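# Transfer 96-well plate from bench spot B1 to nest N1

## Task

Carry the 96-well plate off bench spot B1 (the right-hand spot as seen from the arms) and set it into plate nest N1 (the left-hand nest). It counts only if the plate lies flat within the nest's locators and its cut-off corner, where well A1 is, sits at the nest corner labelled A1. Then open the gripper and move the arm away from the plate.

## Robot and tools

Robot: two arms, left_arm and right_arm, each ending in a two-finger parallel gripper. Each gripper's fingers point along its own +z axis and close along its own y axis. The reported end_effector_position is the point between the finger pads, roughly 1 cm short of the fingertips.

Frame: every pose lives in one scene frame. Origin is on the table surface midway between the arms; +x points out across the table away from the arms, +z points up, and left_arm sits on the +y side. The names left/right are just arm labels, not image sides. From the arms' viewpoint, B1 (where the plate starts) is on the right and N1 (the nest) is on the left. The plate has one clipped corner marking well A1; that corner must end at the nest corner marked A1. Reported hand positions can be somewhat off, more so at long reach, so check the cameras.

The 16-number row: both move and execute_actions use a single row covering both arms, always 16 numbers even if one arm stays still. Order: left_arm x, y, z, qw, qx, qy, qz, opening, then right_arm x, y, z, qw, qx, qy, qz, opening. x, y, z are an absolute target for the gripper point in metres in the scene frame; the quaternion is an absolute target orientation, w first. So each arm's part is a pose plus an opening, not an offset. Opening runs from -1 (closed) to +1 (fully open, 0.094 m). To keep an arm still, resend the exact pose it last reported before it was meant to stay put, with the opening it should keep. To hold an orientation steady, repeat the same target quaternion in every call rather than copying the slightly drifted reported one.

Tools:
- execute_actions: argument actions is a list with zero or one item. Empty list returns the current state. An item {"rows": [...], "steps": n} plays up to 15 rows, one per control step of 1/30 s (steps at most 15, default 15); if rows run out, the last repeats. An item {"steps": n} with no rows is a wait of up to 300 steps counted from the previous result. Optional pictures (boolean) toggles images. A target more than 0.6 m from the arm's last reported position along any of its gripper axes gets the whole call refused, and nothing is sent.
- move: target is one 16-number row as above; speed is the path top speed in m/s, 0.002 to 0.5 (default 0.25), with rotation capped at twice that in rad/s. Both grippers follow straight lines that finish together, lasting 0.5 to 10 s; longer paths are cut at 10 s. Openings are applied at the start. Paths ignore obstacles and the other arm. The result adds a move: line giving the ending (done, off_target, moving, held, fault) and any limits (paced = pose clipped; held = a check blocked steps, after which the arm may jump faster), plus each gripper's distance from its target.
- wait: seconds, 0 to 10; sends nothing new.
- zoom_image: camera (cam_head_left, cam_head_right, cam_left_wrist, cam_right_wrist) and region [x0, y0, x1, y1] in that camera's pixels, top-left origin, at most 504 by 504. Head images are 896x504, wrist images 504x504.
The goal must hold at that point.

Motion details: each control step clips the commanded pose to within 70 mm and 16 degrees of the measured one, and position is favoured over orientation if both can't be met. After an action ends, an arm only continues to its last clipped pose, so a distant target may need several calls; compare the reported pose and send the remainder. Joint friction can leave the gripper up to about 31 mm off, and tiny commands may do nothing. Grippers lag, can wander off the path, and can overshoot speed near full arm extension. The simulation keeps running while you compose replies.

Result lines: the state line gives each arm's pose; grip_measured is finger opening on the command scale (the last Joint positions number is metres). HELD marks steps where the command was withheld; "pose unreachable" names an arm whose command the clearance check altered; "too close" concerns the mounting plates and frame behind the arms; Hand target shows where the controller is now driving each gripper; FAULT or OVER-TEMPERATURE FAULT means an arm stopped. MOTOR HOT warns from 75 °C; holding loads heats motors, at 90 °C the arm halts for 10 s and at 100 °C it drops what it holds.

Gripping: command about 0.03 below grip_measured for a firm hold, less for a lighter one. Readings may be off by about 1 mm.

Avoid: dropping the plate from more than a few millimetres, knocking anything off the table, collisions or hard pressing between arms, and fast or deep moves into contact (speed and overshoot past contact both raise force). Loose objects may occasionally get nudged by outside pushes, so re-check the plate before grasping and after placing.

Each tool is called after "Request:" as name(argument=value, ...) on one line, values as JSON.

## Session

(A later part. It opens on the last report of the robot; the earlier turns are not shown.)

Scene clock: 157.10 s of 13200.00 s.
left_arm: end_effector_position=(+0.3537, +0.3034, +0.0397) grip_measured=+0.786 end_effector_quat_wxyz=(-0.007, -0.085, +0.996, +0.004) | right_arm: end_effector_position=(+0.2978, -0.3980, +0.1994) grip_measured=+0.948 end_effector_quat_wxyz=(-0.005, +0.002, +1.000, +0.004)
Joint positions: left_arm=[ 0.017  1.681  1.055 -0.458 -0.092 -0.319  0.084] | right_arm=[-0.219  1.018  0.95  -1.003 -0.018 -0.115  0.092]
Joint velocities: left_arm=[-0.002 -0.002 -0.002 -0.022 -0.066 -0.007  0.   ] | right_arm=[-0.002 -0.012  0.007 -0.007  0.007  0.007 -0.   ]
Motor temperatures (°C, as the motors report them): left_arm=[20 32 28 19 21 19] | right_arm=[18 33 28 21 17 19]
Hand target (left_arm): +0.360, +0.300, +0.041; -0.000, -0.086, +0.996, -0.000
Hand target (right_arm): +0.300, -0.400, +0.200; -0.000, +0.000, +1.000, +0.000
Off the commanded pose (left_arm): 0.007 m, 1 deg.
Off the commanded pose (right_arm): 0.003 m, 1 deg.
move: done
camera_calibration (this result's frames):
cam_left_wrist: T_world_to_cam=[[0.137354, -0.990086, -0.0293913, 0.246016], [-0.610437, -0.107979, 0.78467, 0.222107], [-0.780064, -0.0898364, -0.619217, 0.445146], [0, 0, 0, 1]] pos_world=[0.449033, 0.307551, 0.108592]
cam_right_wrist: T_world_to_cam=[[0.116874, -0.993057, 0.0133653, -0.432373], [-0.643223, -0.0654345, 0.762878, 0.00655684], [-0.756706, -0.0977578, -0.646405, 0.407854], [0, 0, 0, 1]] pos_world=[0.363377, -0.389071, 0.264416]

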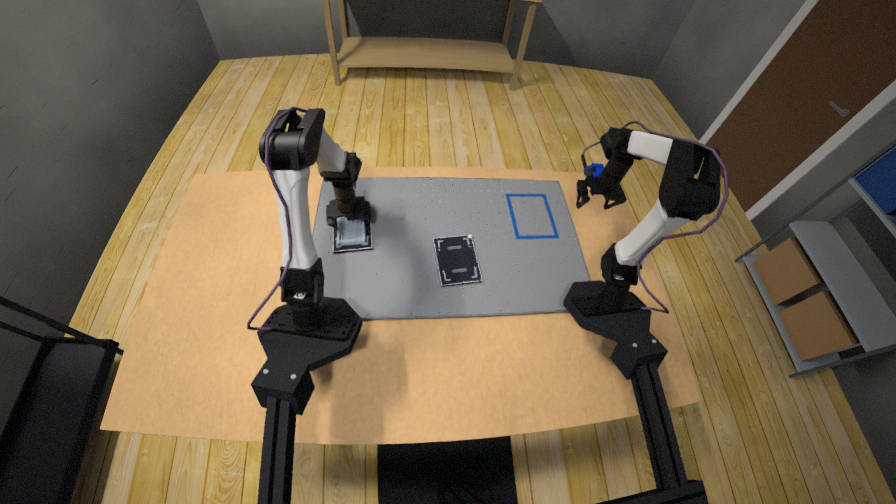

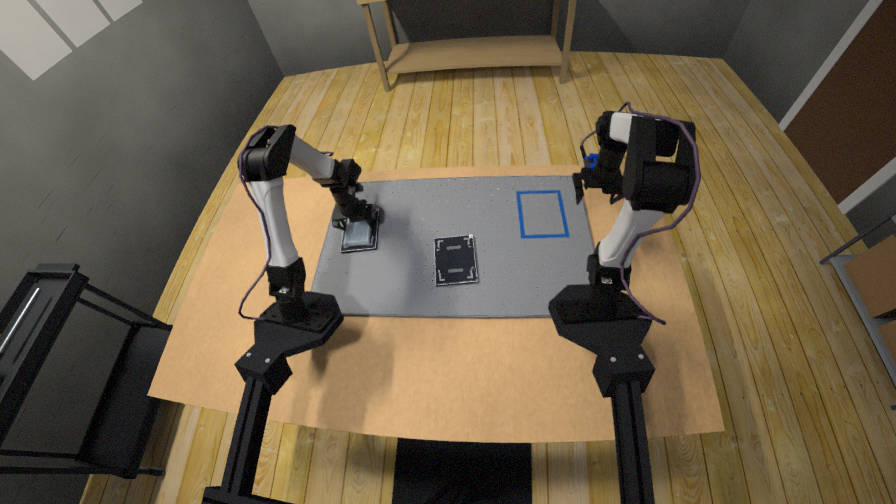

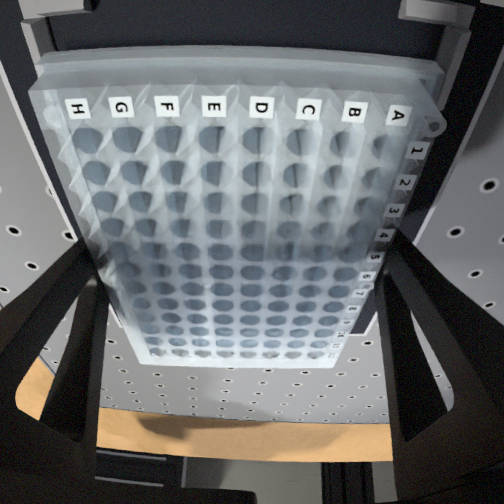

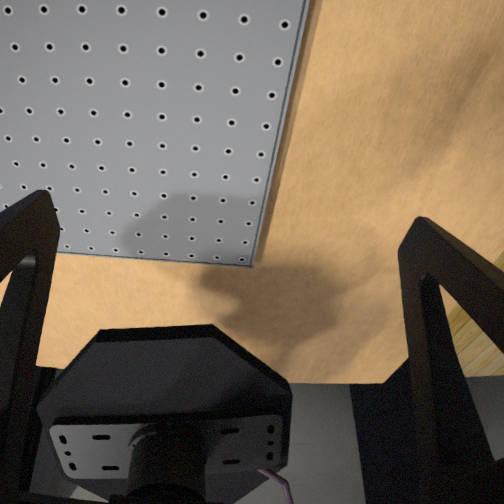

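Request:
move(target=[0.345,0.303,0.065,0,-0.086,0.9963,0,0.68,0.3,-0.4,0.2,0,0,1,0,0.95], speed=0.01)

Request:
move(target=[0.369,0.294,0.055,0,-0.086,0.9963,0,0.68,0.3,-0.4,0.2,0,0,1,0,0.95], speed=0.01)

Request:
move(target=[0.369,0.294,0.035,0,-0.086,0.9963,0,0.68,0.3,-0.4,0.2,0,0,1,0,0.95], speed=0.008)

Request:
zoom_image(camera="cam_head_left", region=[320,200,390,260])

Scene clock: 165.00 s of 13200.00 s.
left_arm: end_effector_position=(+0.3534, +0.3054, +0.0617) grip_measured=+0.786 end_effector_quat_wxyz=(+0.007, -0.087, +0.996, +0.000) | right_arm: end_effector_position=(+0.2978, -0.3980, +0.1994) grip_measured=+0.948 end_effector_quat_wxyz=(-0.005, +0.002, +1.000, +0.004)
Joint positions: left_arm=[ 0.017  1.595  1.028 -0.487 -0.092 -0.319  0.084] | right_arm=[-0.219  1.018  0.95  -1.003 -0.018 -0.115  0.092]
Joint velocities: left_arm=[-0.002 -0.002 -0.002  0.022  0.037 -0.051 -0.   ] | right_arm=[ 0.007 -0.002 -0.002  0.007  0.022 -0.051  0.   ]
Motor temperatures (°C, as the motors report them): left_arm=[20 32 27 19 21 19] | right_arm=[18 33 28 21 17 19]
Hand target (left_arm): +0.345, +0.303, +0.065; -0.000, -0.086, +0.996, +0.000
Hand target (right_arm): +0.300, -0.400, +0.200; -0.000, +0.000, +1.000, +0.000
Off the commanded pose (left_arm): 0.009 m, 1 deg.
Off the commanded pose (right_arm): 0.003 m, 1 deg.
After step 90, 2.00 s passed at rest.
move: done
camera_calibration (this result's frames):
cam_left_wrist: T_world_to_cam=[[0.140702, -0.989831, -0.0209054, 0.246881], [-0.633193, -0.106199, 0.766673, 0.213514], [-0.761097, -0.0946353, -0.641697, 0.454872], [0, 0, 0, 1]] pos_world=[0.446661, 0.310092, 0.133356]
cam_right_wrist: T_world_to_cam=[[0.116874, -0.993057, 0.0133653, -0.432373], [-0.643223, -0.0654345, 0.762878, 0.00655684], [-0.756706, -0.0977578, -0.646405, 0.407854], [0, 0, 0, 1]] pos_world=[0.363377, -0.389071, 0.264416]

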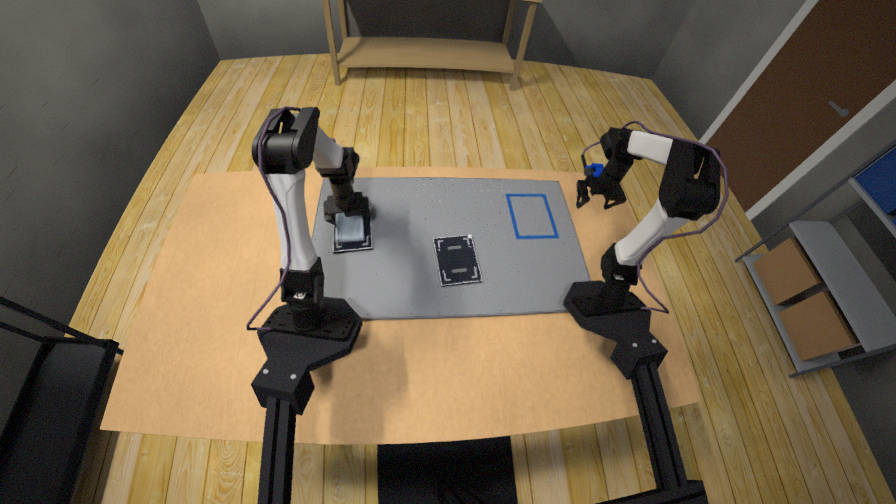

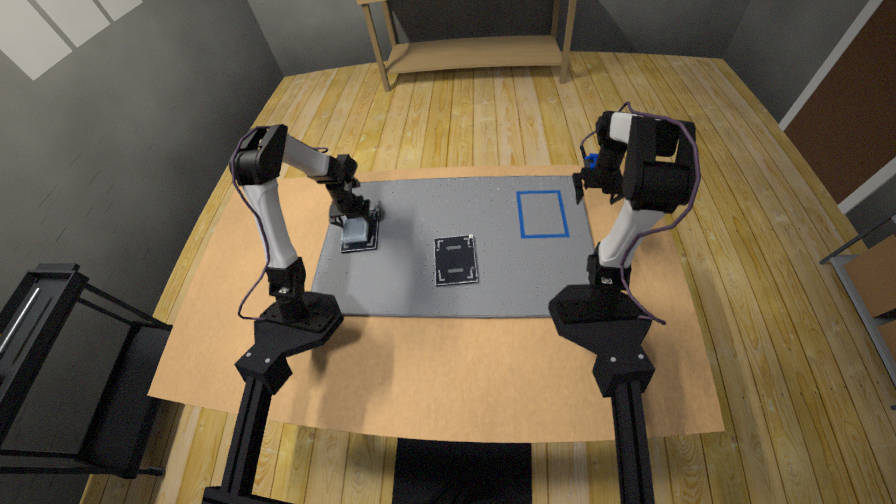

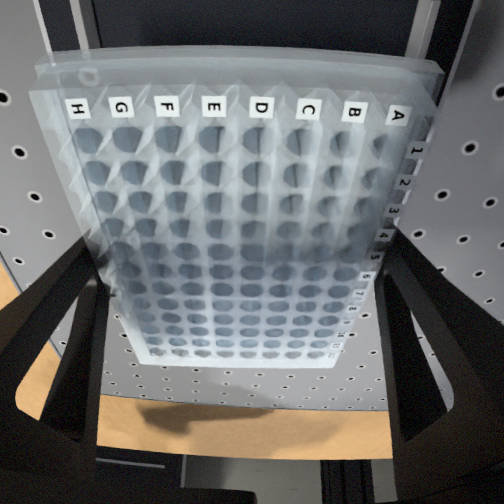

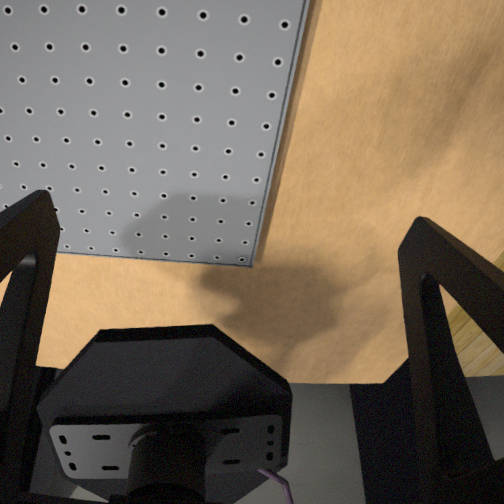

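Scene clock: 167.27 s of 13200.00 s.
left_arm: end_effector_position=(+0.3676, +0.2969, +0.0552) grip_measured=+0.786 end_effector_quat_wxyz=(+0.005, -0.086, +0.996, -0.002) | right_arm: end_effector_position=(+0.2978, -0.3980, +0.1994) grip_measured=+0.948 end_effector_quat_wxyz=(-0.005, +0.002, +1.000, +0.004)
Joint positions: left_arm=[ 0.003  1.658  1.103 -0.503 -0.092 -0.332  0.084] | right_arm=[-0.219  1.018  0.95  -1.003 -0.018 -0.115  0.092]
Joint velocities: left_arm=[-0.002 -0.002  0.012 -0.037 -0.051  0.066 -0.001] | right_arm=[ 0.002  0.002 -0.002 -0.037 -0.022 -0.022 -0.001]
Motor temperatures (°C, as the motors report them): left_arm=[20 32 28 19 21 19] | right_arm=[18 33 28 21 17 19]
Hand target (left_arm): +0.369, +0.294, +0.055; +0.000, -0.086, +0.996, +0.000
Hand target (right_arm): +0.300, -0.400, +0.200; -0.000, +0.000, +1.000, +0.000
Off the commanded pose (left_arm): 0.003 m, 1 deg.
Off the commanded pose (right_arm): 0.003 m, 1 deg.
move: done
camera_calibration (this result's frames):
cam_left_wrist: T_world_to_cam=[[0.140098, -0.99002, -0.0152522, 0.236336], [-0.629831, -0.100992, 0.770139, 0.223624], [-0.763993, -0.0982885, -0.637694, 0.46269], [0, 0, 0, 1]] pos_world=[0.461227, 0.302039, 0.126437]
cam_right_wrist: T_world_to_cam=[[0.116874, -0.993057, 0.0133653, -0.432373], [-0.643223, -0.0654345, 0.762878, 0.00655684], [-0.756706, -0.0977578, -0.646405, 0.407854], [0, 0, 0, 1]] pos_world=[0.363377, -0.389071, 0.264416]

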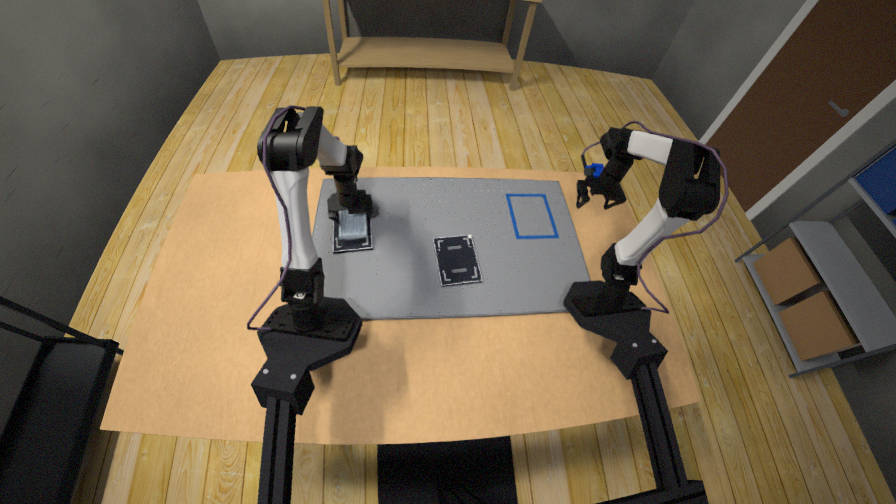

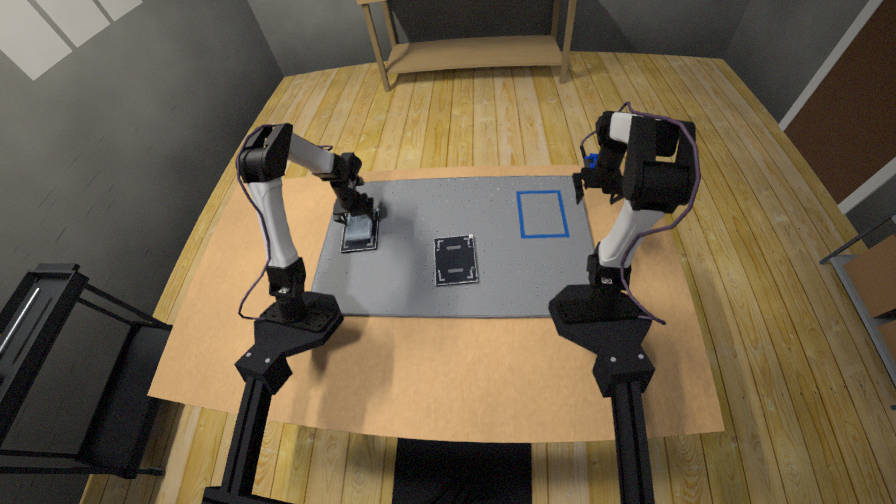

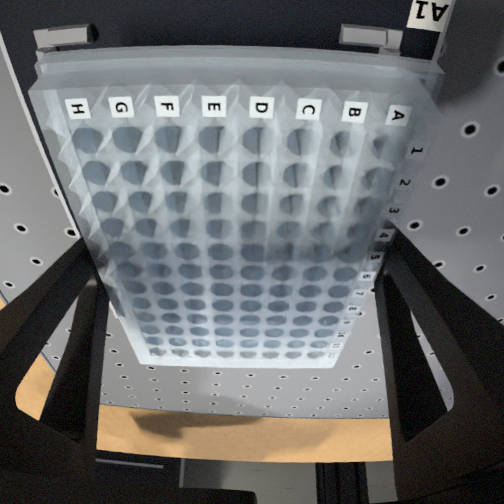

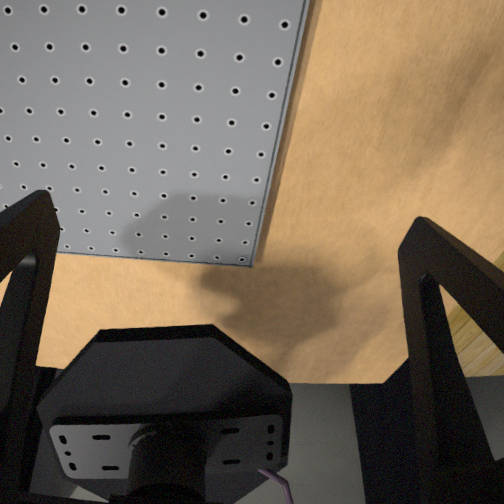

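Scene clock: 170.03 s of 13200.00 s.
left_arm: end_effector_position=(+0.3626, +0.2961, +0.0381) grip_measured=+0.786 end_effector_quat_wxyz=(-0.007, -0.085, +0.996, +0.001) | right_arm: end_effector_position=(+0.2978, -0.3980, +0.1994) grip_measured=+0.948 end_effector_quat_wxyz=(-0.005, +0.002, +1.000, +0.004)
Joint positions: left_arm=[ 0.003  1.712  1.103 -0.475 -0.092 -0.332  0.084] | right_arm=[-0.219  1.018  0.95  -1.003 -0.018 -0.115  0.092]
Joint velocities: left_arm=[ 0.012 -0.007 -0.002  0.037  0.037  0.037  0.001] | right_arm=[-0.002  0.007 -0.012 -0.095 -0.037  0.007 -0.   ]
Motor temperatures (°C, as the motors report them): left_arm=[20 32 28 19 21 19] | right_arm=[18 33 28 21 17 19]
Hand target (left_arm): +0.369, +0.294, +0.035; -0.000, -0.086, +0.996, +0.000
Hand target (right_arm): +0.300, -0.400, +0.200; -0.000, +0.000, +1.000, +0.000
Off the commanded pose (left_arm): 0.007 m, 1 deg.
Off the commanded pose (right_arm): 0.003 m, 1 deg.
move: done
camera_calibration (this result's frames):
cam_left_wrist: T_world_to_cam=[[0.137243, -0.990276, -0.0227389, 0.237349], [-0.610535, -0.102647, 0.785309, 0.226493], [-0.780007, -0.0938956, -0.618686, 0.451642], [0, 0, 0, 1]] pos_world=[0.457992, 0.300698, 0.106955]
cam_right_wrist: T_world_to_cam=[[0.116874, -0.993057, 0.0133653, -0.432373], [-0.643223, -0.0654345, 0.762878, 0.00655684], [-0.756706, -0.0977578, -0.646405, 0.407854], [0, 0, 0, 1]] pos_world=[0.363377, -0.389071, 0.264416]

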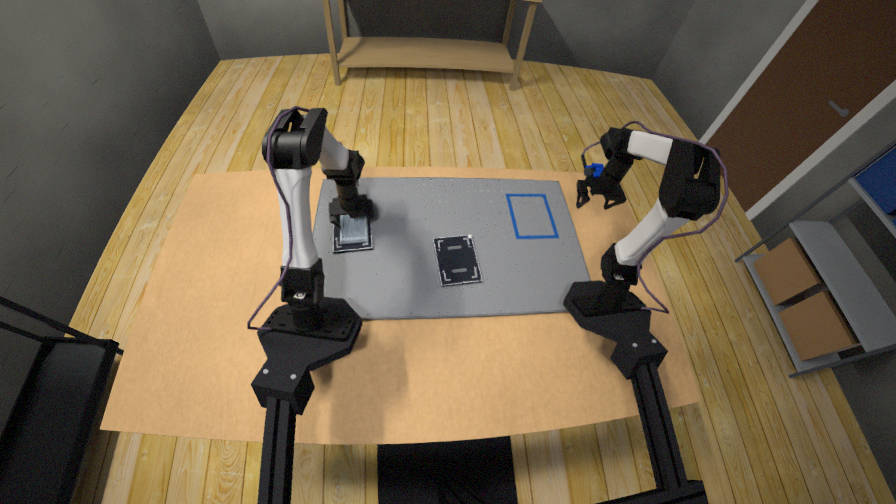

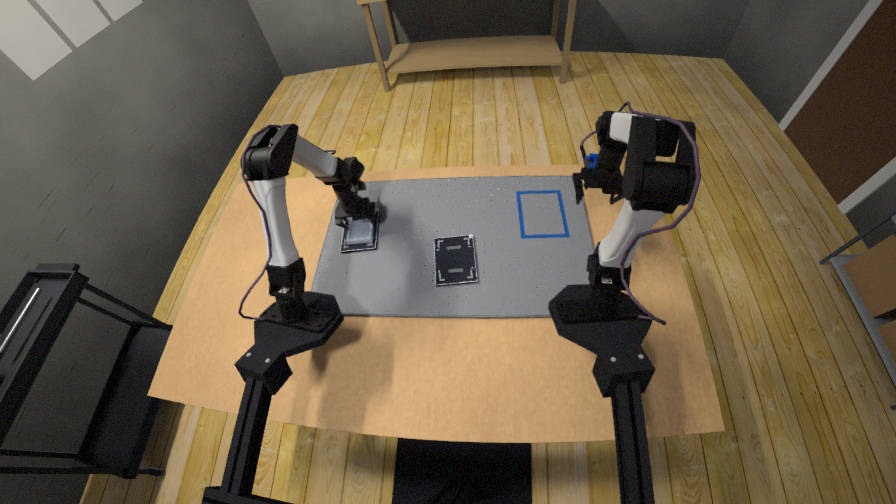

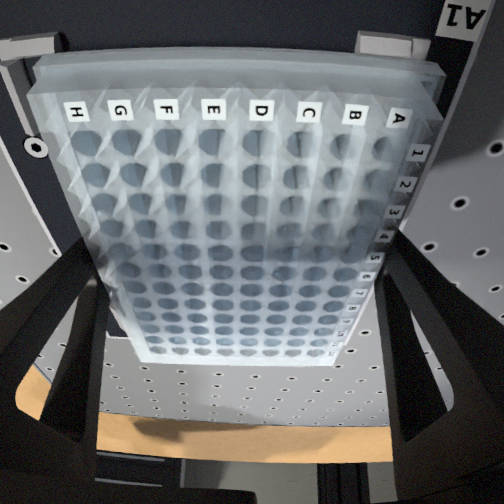

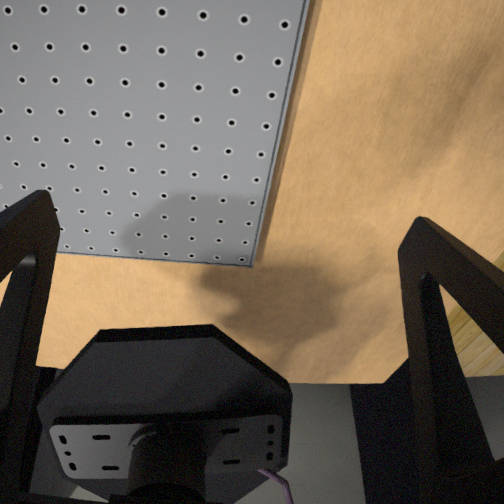

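Region (320, 200, 390, 260) of cam_head_left's 896x504 image, scaled by 7.200, with more detail than that image has; it fills the top 432 rows of this view, and the rest is white.

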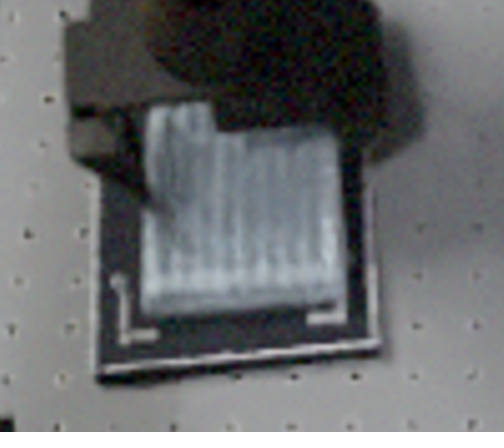

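Request:
move(target=[0.363,0.303,0.047,0,-0.086,0.9963,0,0.68,0.3,-0.4,0.2,0,0,1,0,0.95], speed=0.006)

Request:
zoom_image(camera="cam_head_left", region=[320,200,390,260])

Scene clock: 175.93 s of 13200.00 s.
left_arm: end_effector_position=(+0.3672, +0.2992, +0.0437) grip_measured=+0.786 end_effector_quat_wxyz=(+0.002, -0.086, +0.996, +0.000) | right_arm: end_effector_position=(+0.2978, -0.3980, +0.1994) grip_measured=+0.948 end_effector_quat_wxyz=(-0.005, +0.002, +1.000, +0.004)
Joint positions: left_arm=[ 0.011  1.693  1.103 -0.475 -0.092 -0.325  0.084] | right_arm=[-0.219  1.018  0.95  -1.003 -0.018 -0.115  0.092]
Joint velocities: left_arm=[ 0.002 -0.002  0.002 -0.095  0.007  0.037  0.   ] | right_arm=[ 0.002  0.002 -0.017 -0.022 -0.007 -0.051  0.001]
Motor temperatures (°C, as the motors report them): left_arm=[20 32 28 19 21 19] | right_arm=[18 33 28 21 17 19]
Hand target (left_arm): +0.363, +0.303, +0.047; +0.000, -0.086, +0.996, -0.000
Hand target (right_arm): +0.300, -0.400, +0.200; -0.000, +0.000, +1.000, +0.000
Off the commanded pose (left_arm): 0.007 m, 0 deg.
Off the commanded pose (right_arm): 0.003 m, 1 deg.
After step 90, 0.80 s passed at rest.
move: done
camera_calibration (this result's frames):
cam_left_wrist: T_world_to_cam=[[0.13981, -0.98995, -0.0212759, 0.238848], [-0.624319, -0.104809, 0.774106, 0.231397], [-0.768556, -0.0949446, -0.632698, 0.455643], [0, 0, 0, 1]] pos_world=[0.461259, 0.303961, 0.11424]
cam_right_wrist: T_world_to_cam=[[0.116874, -0.993057, 0.0133653, -0.432373], [-0.643223, -0.0654345, 0.762878, 0.00655684], [-0.756706, -0.0977578, -0.646405, 0.407854], [0, 0, 0, 1]] pos_world=[0.363377, -0.389071, 0.264416]

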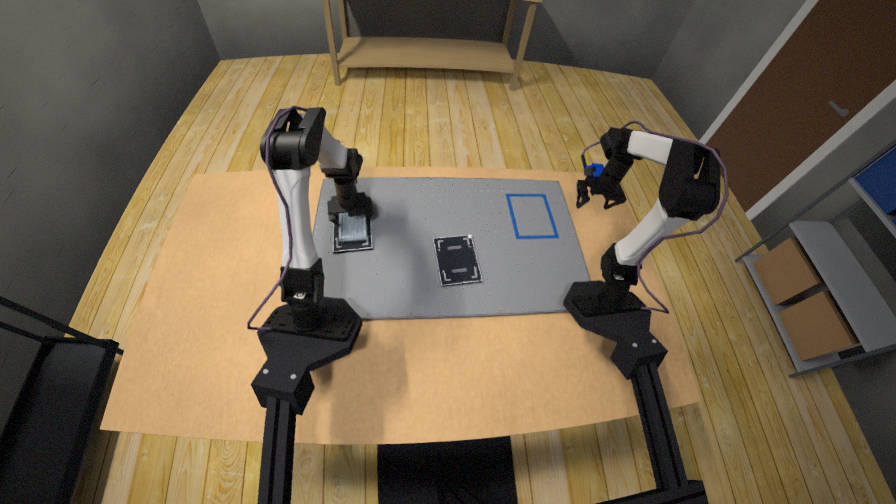

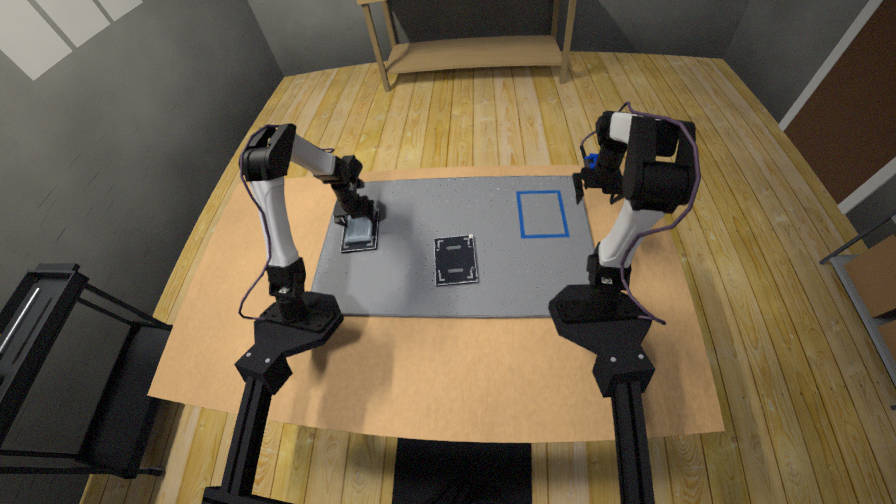

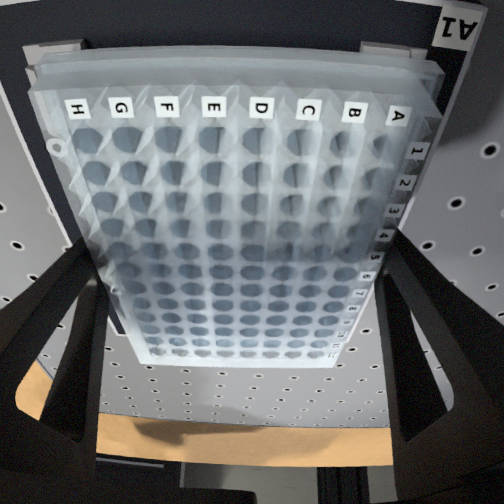

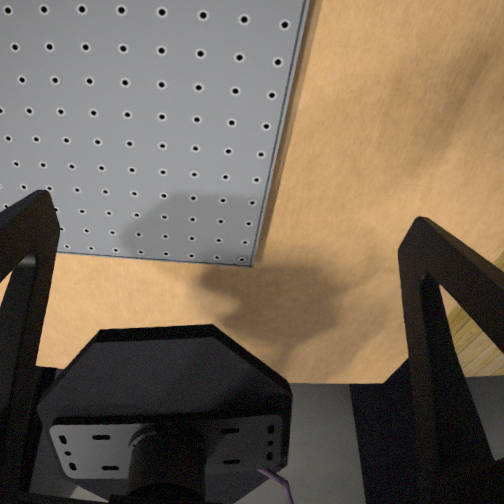

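Region (320, 200, 390, 260) of cam_head_left's 896x504 image, scaled by 7.200, with more detail than that image has; it fills the top 432 rows of this view, and the rest is white.

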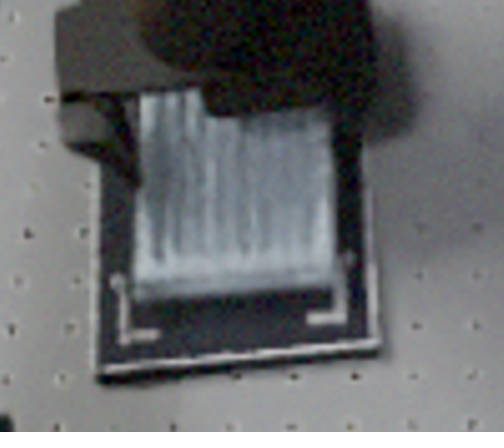

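Request:
move(target=[0.357,0.306,0.028,0,-0.086,0.9963,0,0.68,0.3,-0.4,0.2,0,0,1,0,0.95], speed=0.005)

Request:
zoom_image(camera="cam_head_left", region=[320,200,390,260])

Scene clock: 183.83 s of 13200.00 s.
left_arm: end_effector_position=(+0.3649, +0.3027, +0.0374) grip_measured=+0.786 end_effector_quat_wxyz=(+0.010, -0.087, +0.996, -0.001) | right_arm: end_effector_position=(+0.2978, -0.3980, +0.1994) grip_measured=+0.948 end_effector_quat_wxyz=(-0.005, +0.002, +1.000, +0.004)
Joint positions: left_arm=[ 0.022  1.693  1.065 -0.419 -0.087 -0.315  0.084] | right_arm=[-0.219  1.018  0.95  -1.003 -0.018 -0.115  0.092]
Joint velocities: left_arm=[ 0.012 -0.002  0.007  0.037  0.007  0.051 -0.001] | right_arm=[-0.002  0.017 -0.007 -0.051 -0.007 -0.037 -0.002]
Motor temperatures (°C, as the motors report them): left_arm=[20 33 27 19 21 19] | right_arm=[18 33 28 21 17 19]
Hand target (left_arm): +0.357, +0.306, +0.028; +0.000, -0.086, +0.996, -0.000
Hand target (right_arm): +0.300, -0.400, +0.200; -0.000, +0.000, +1.000, +0.000
Off the commanded pose (left_arm): 0.013 m, 1 deg.
Off the commanded pose (right_arm): 0.003 m, 1 deg.
After step 90, 0.70 s passed at rest.
move: off_target (left_arm)
camera_calibration (this result's frames):
cam_left_wrist: T_world_to_cam=[[0.141446, -0.989805, -0.0166867, 0.241689], [-0.637742, -0.104002, 0.763197, 0.240272], [-0.757152, -0.0973095, -0.645951, 0.447274], [0, 0, 0, 1]] pos_world=[0.4577, 0.307738, 0.109576]
cam_right_wrist: T_world_to_cam=[[0.116874, -0.993057, 0.0133653, -0.432373], [-0.643223, -0.0654345, 0.762878, 0.00655684], [-0.756706, -0.0977578, -0.646405, 0.407854], [0, 0, 0, 1]] pos_world=[0.363377, -0.389071, 0.264416]

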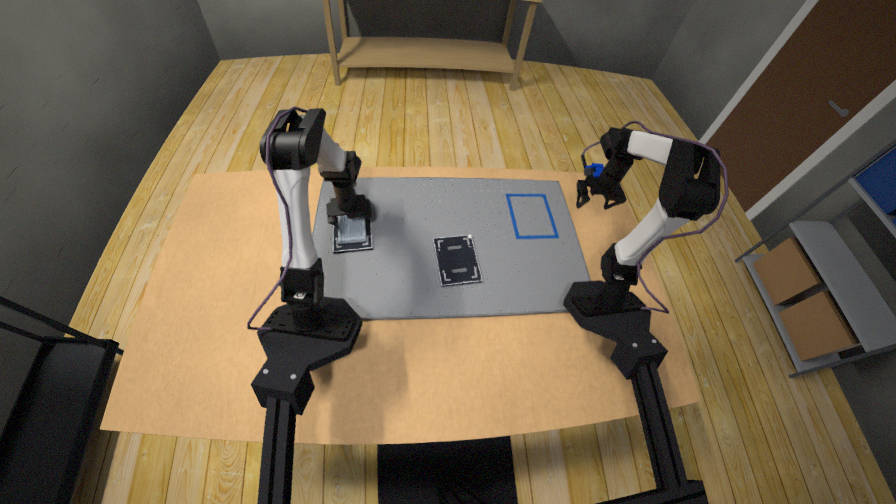

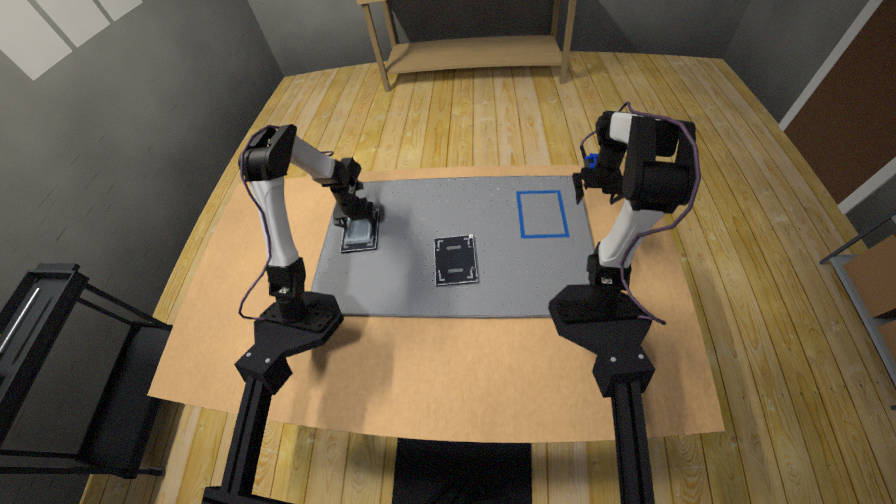

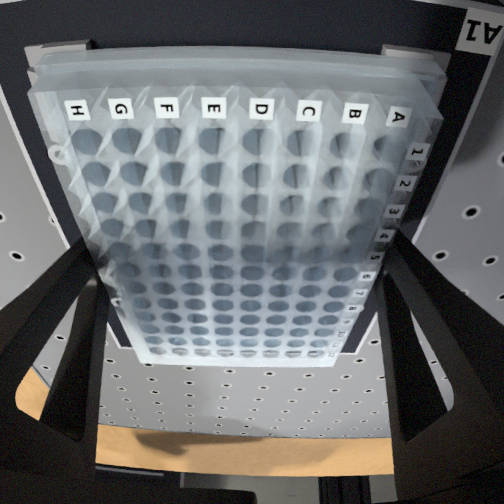

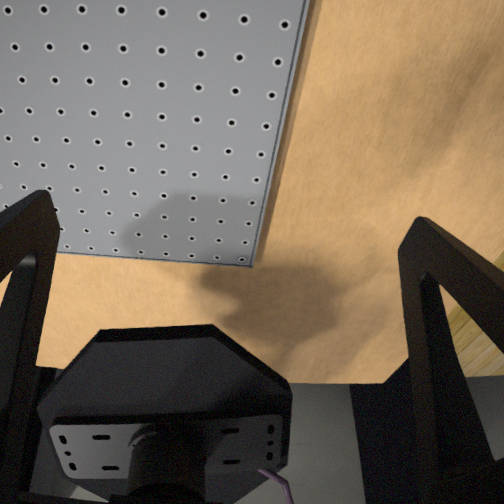

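Region (320, 200, 390, 260) of cam_head_left's 896x504 image, scaled by 7.200, with more detail than that image has; it fills the top 432 rows of this view, and the rest is white.

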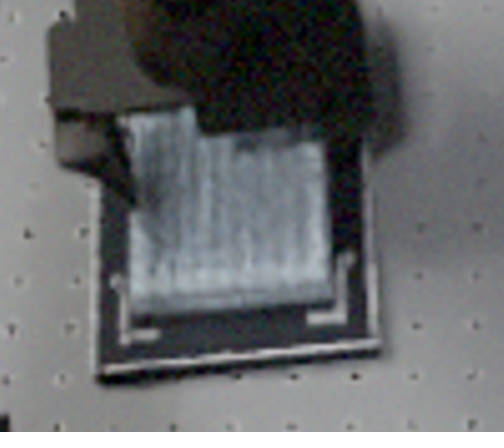

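Request:
move(target=[0.355,0.303,0.022,0,-0.086,0.9963,0,0.68,0.3,-0.4,0.2,0,0,1,0,0.95], speed=0.004)

Request:
zoom_image(camera="cam_head_left", region=[320,200,390,260])

Scene clock: 190.57 s of 13200.00 s.
left_arm: end_effector_position=(+0.3659, +0.3024, +0.0353) grip_measured=+0.786 end_effector_quat_wxyz=(+0.012, -0.087, +0.996, -0.002) | right_arm: end_effector_position=(+0.2978, -0.3980, +0.1994) grip_measured=+0.948 end_effector_quat_wxyz=(-0.005, +0.002, +1.000, +0.004)
Joint positions: left_arm=[ 0.022  1.7    1.065 -0.408 -0.087 -0.315  0.084] | right_arm=[-0.219  1.018  0.95  -1.003 -0.018 -0.115  0.092]
Joint velocities: left_arm=[ 0.007 -0.017 -0.007  0.051 -0.022  0.051  0.   ] | right_arm=[ 0.017  0.012  0.002  0.007 -0.022  0.007  0.001]
Motor temperatures (°C, as the motors report them): left_arm=[20 32 27 19 21 19] | right_arm=[18 33 28 21 17 19]
Hand target (left_arm): +0.355, +0.303, +0.023; -0.000, -0.086, +0.996, +0.000
Hand target (right_arm): +0.300, -0.400, +0.200; -0.000, +0.000, +1.000, +0.000
Off the commanded pose (left_arm): 0.017 m, 1 deg.
Off the commanded pose (right_arm): 0.003 m, 1 deg.
move: off_target (left_arm)
camera_calibration (this result's frames):
cam_left_wrist: T_world_to_cam=[[0.141827, -0.989768, -0.0156186, 0.240998], [-0.640575, -0.103796, 0.760848, 0.243561], [-0.754684, -0.097904, -0.648742, 0.446015], [0, 0, 0, 1]] pos_world=[0.458439, 0.307479, 0.1078]
cam_right_wrist: T_world_to_cam=[[0.116874, -0.993057, 0.0133653, -0.432373], [-0.643223, -0.0654345, 0.762878, 0.00655684], [-0.756706, -0.0977578, -0.646405, 0.407854], [0, 0, 0, 1]] pos_world=[0.363377, -0.389071, 0.264416]

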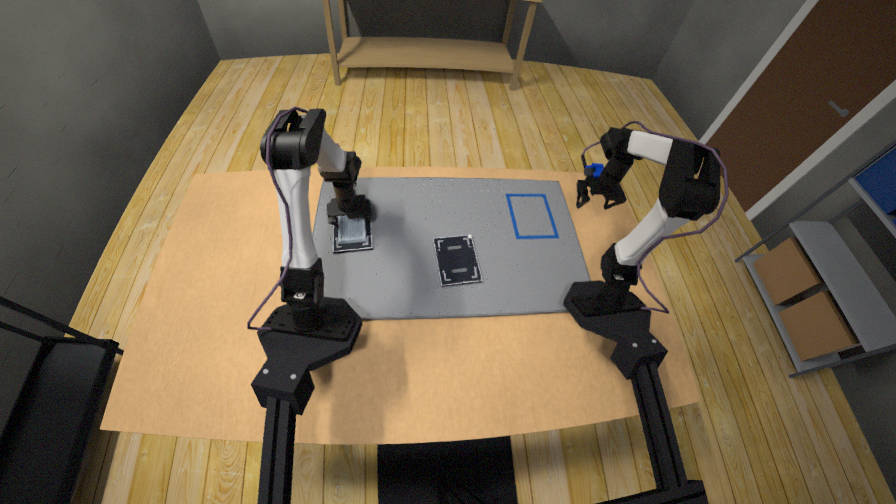

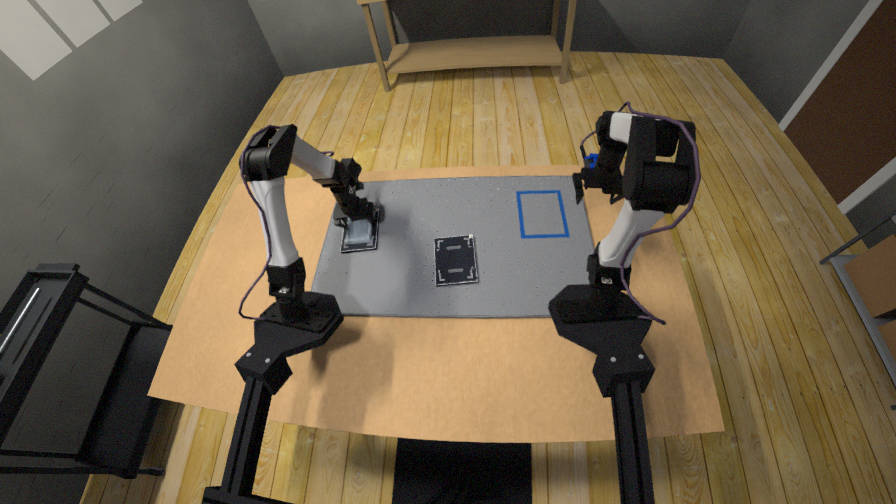

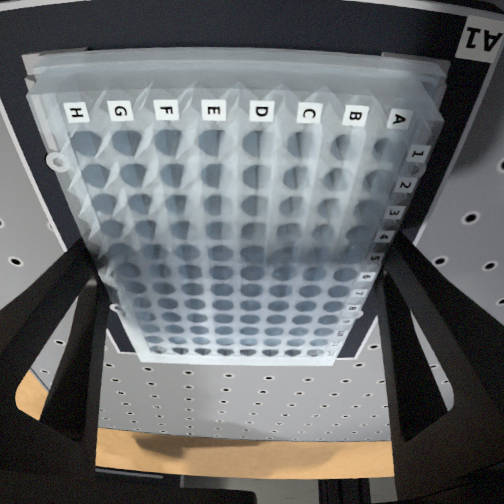

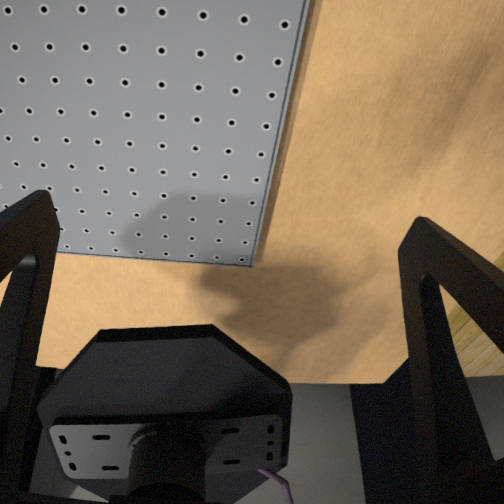

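Region (320, 200, 390, 260) of cam_head_left's 896x504 image, scaled by 7.200, with more detail than that image has; it fills the top 432 rows of this view, and the rest is white.

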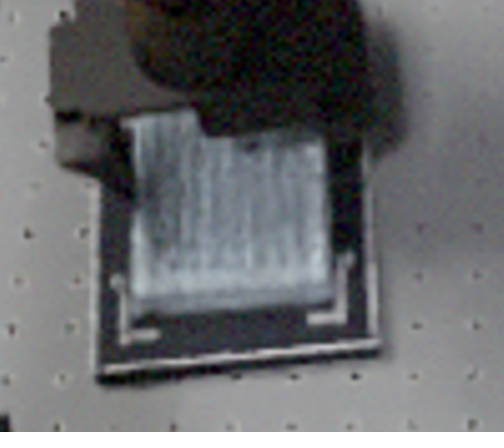

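Request:
move(target=[0.359,0.303,0.036,-0.012,-0.086,0.9962,0,0.68,0.3,-0.4,0.2,0,0,1,0,0.95], speed=0.004)

Request:
zoom_image(camera="cam_head_left", region=[320,200,390,260])

Scene clock: 199.27 s of 13200.00 s.
left_arm: end_effector_position=(+0.3652, +0.3026, +0.0366) grip_measured=+0.786 end_effector_quat_wxyz=(+0.007, -0.087, +0.996, -0.001) | right_arm: end_effector_position=(+0.2978, -0.3980, +0.1994) grip_measured=+0.948 end_effector_quat_wxyz=(-0.005, +0.002, +1.000, +0.004)
Joint positions: left_arm=[ 0.022  1.7    1.074 -0.427 -0.087 -0.315  0.084] | right_arm=[-0.219  1.018  0.95  -1.003 -0.018 -0.115  0.092]
Joint velocities: left_arm=[-0.002 -0.012  0.017 -0.051  0.037 -0.022 -0.001] | right_arm=[ 0.012  0.002 -0.012 -0.022 -0.022 -0.022 -0.   ]
Motor temperatures (°C, as the motors report them): left_arm=[20 32 27 19 21 19] | right_arm=[18 33 28 21 17 19]
Hand target (left_arm): +0.359, +0.303, +0.036; -0.012, -0.086, +0.996, +0.000
Hand target (right_arm): +0.300, -0.400, +0.200; -0.000, +0.000, +1.000, +0.000
Off the commanded pose (left_arm): 0.006 m, 2 deg.
Off the commanded pose (right_arm): 0.003 m, 1 deg.
move: done
camera_calibration (this result's frames):
cam_left_wrist: T_world_to_cam=[[0.140828, -0.989863, -0.0183927, 0.241821], [-0.63319, -0.104335, 0.766932, 0.239373], [-0.761077, -0.0963597, -0.641465, 0.447986], [0, 0, 0, 1]] pos_world=[0.458465, 0.307513, 0.108232]
cam_right_wrist: T_world_to_cam=[[0.116874, -0.993057, 0.0133653, -0.432373], [-0.643223, -0.0654345, 0.762878, 0.00655684], [-0.756706, -0.0977578, -0.646405, 0.407854], [0, 0, 0, 1]] pos_world=[0.363377, -0.389071, 0.264416]

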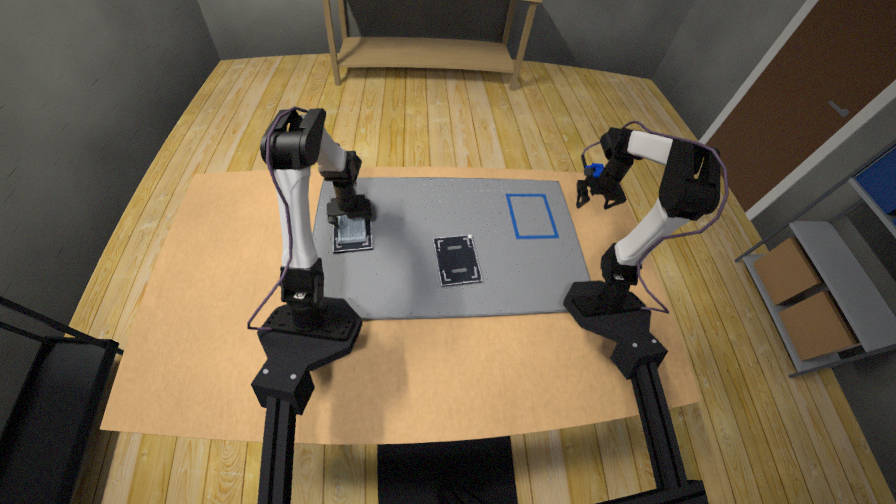

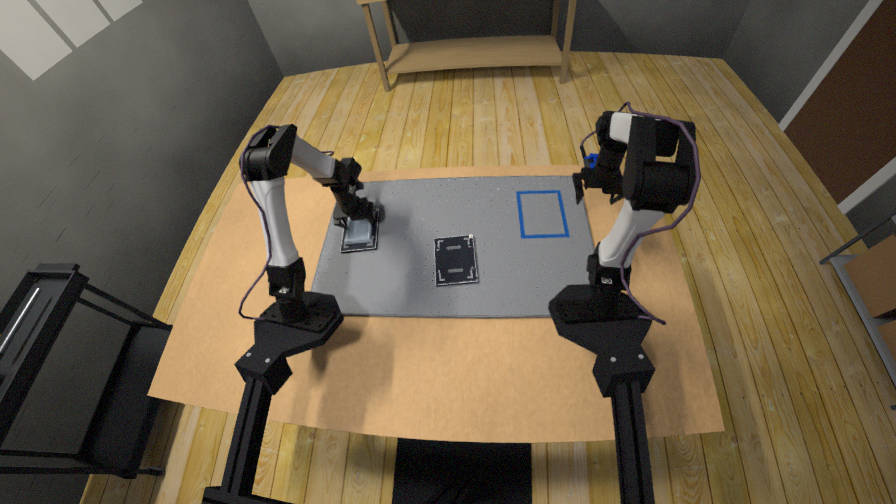

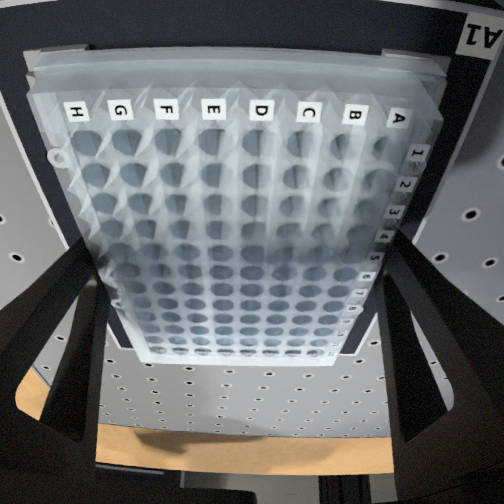

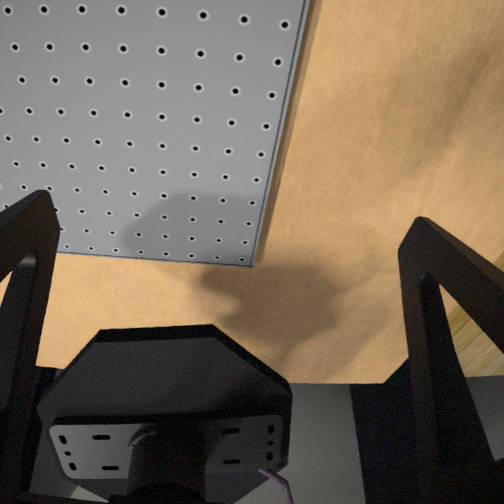

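Region (320, 200, 390, 260) of cam_head_left's 896x504 image, scaled by 7.200, with more detail than that image has; it fills the top 432 rows of this view, and the rest is white.

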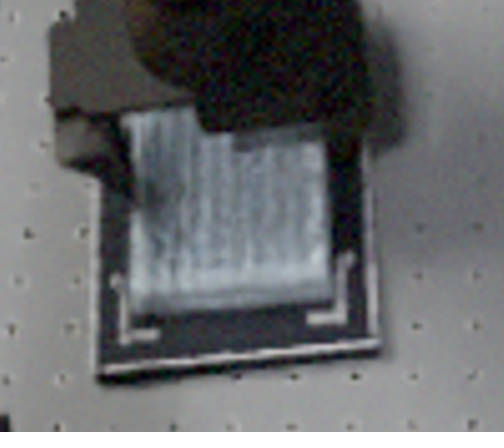

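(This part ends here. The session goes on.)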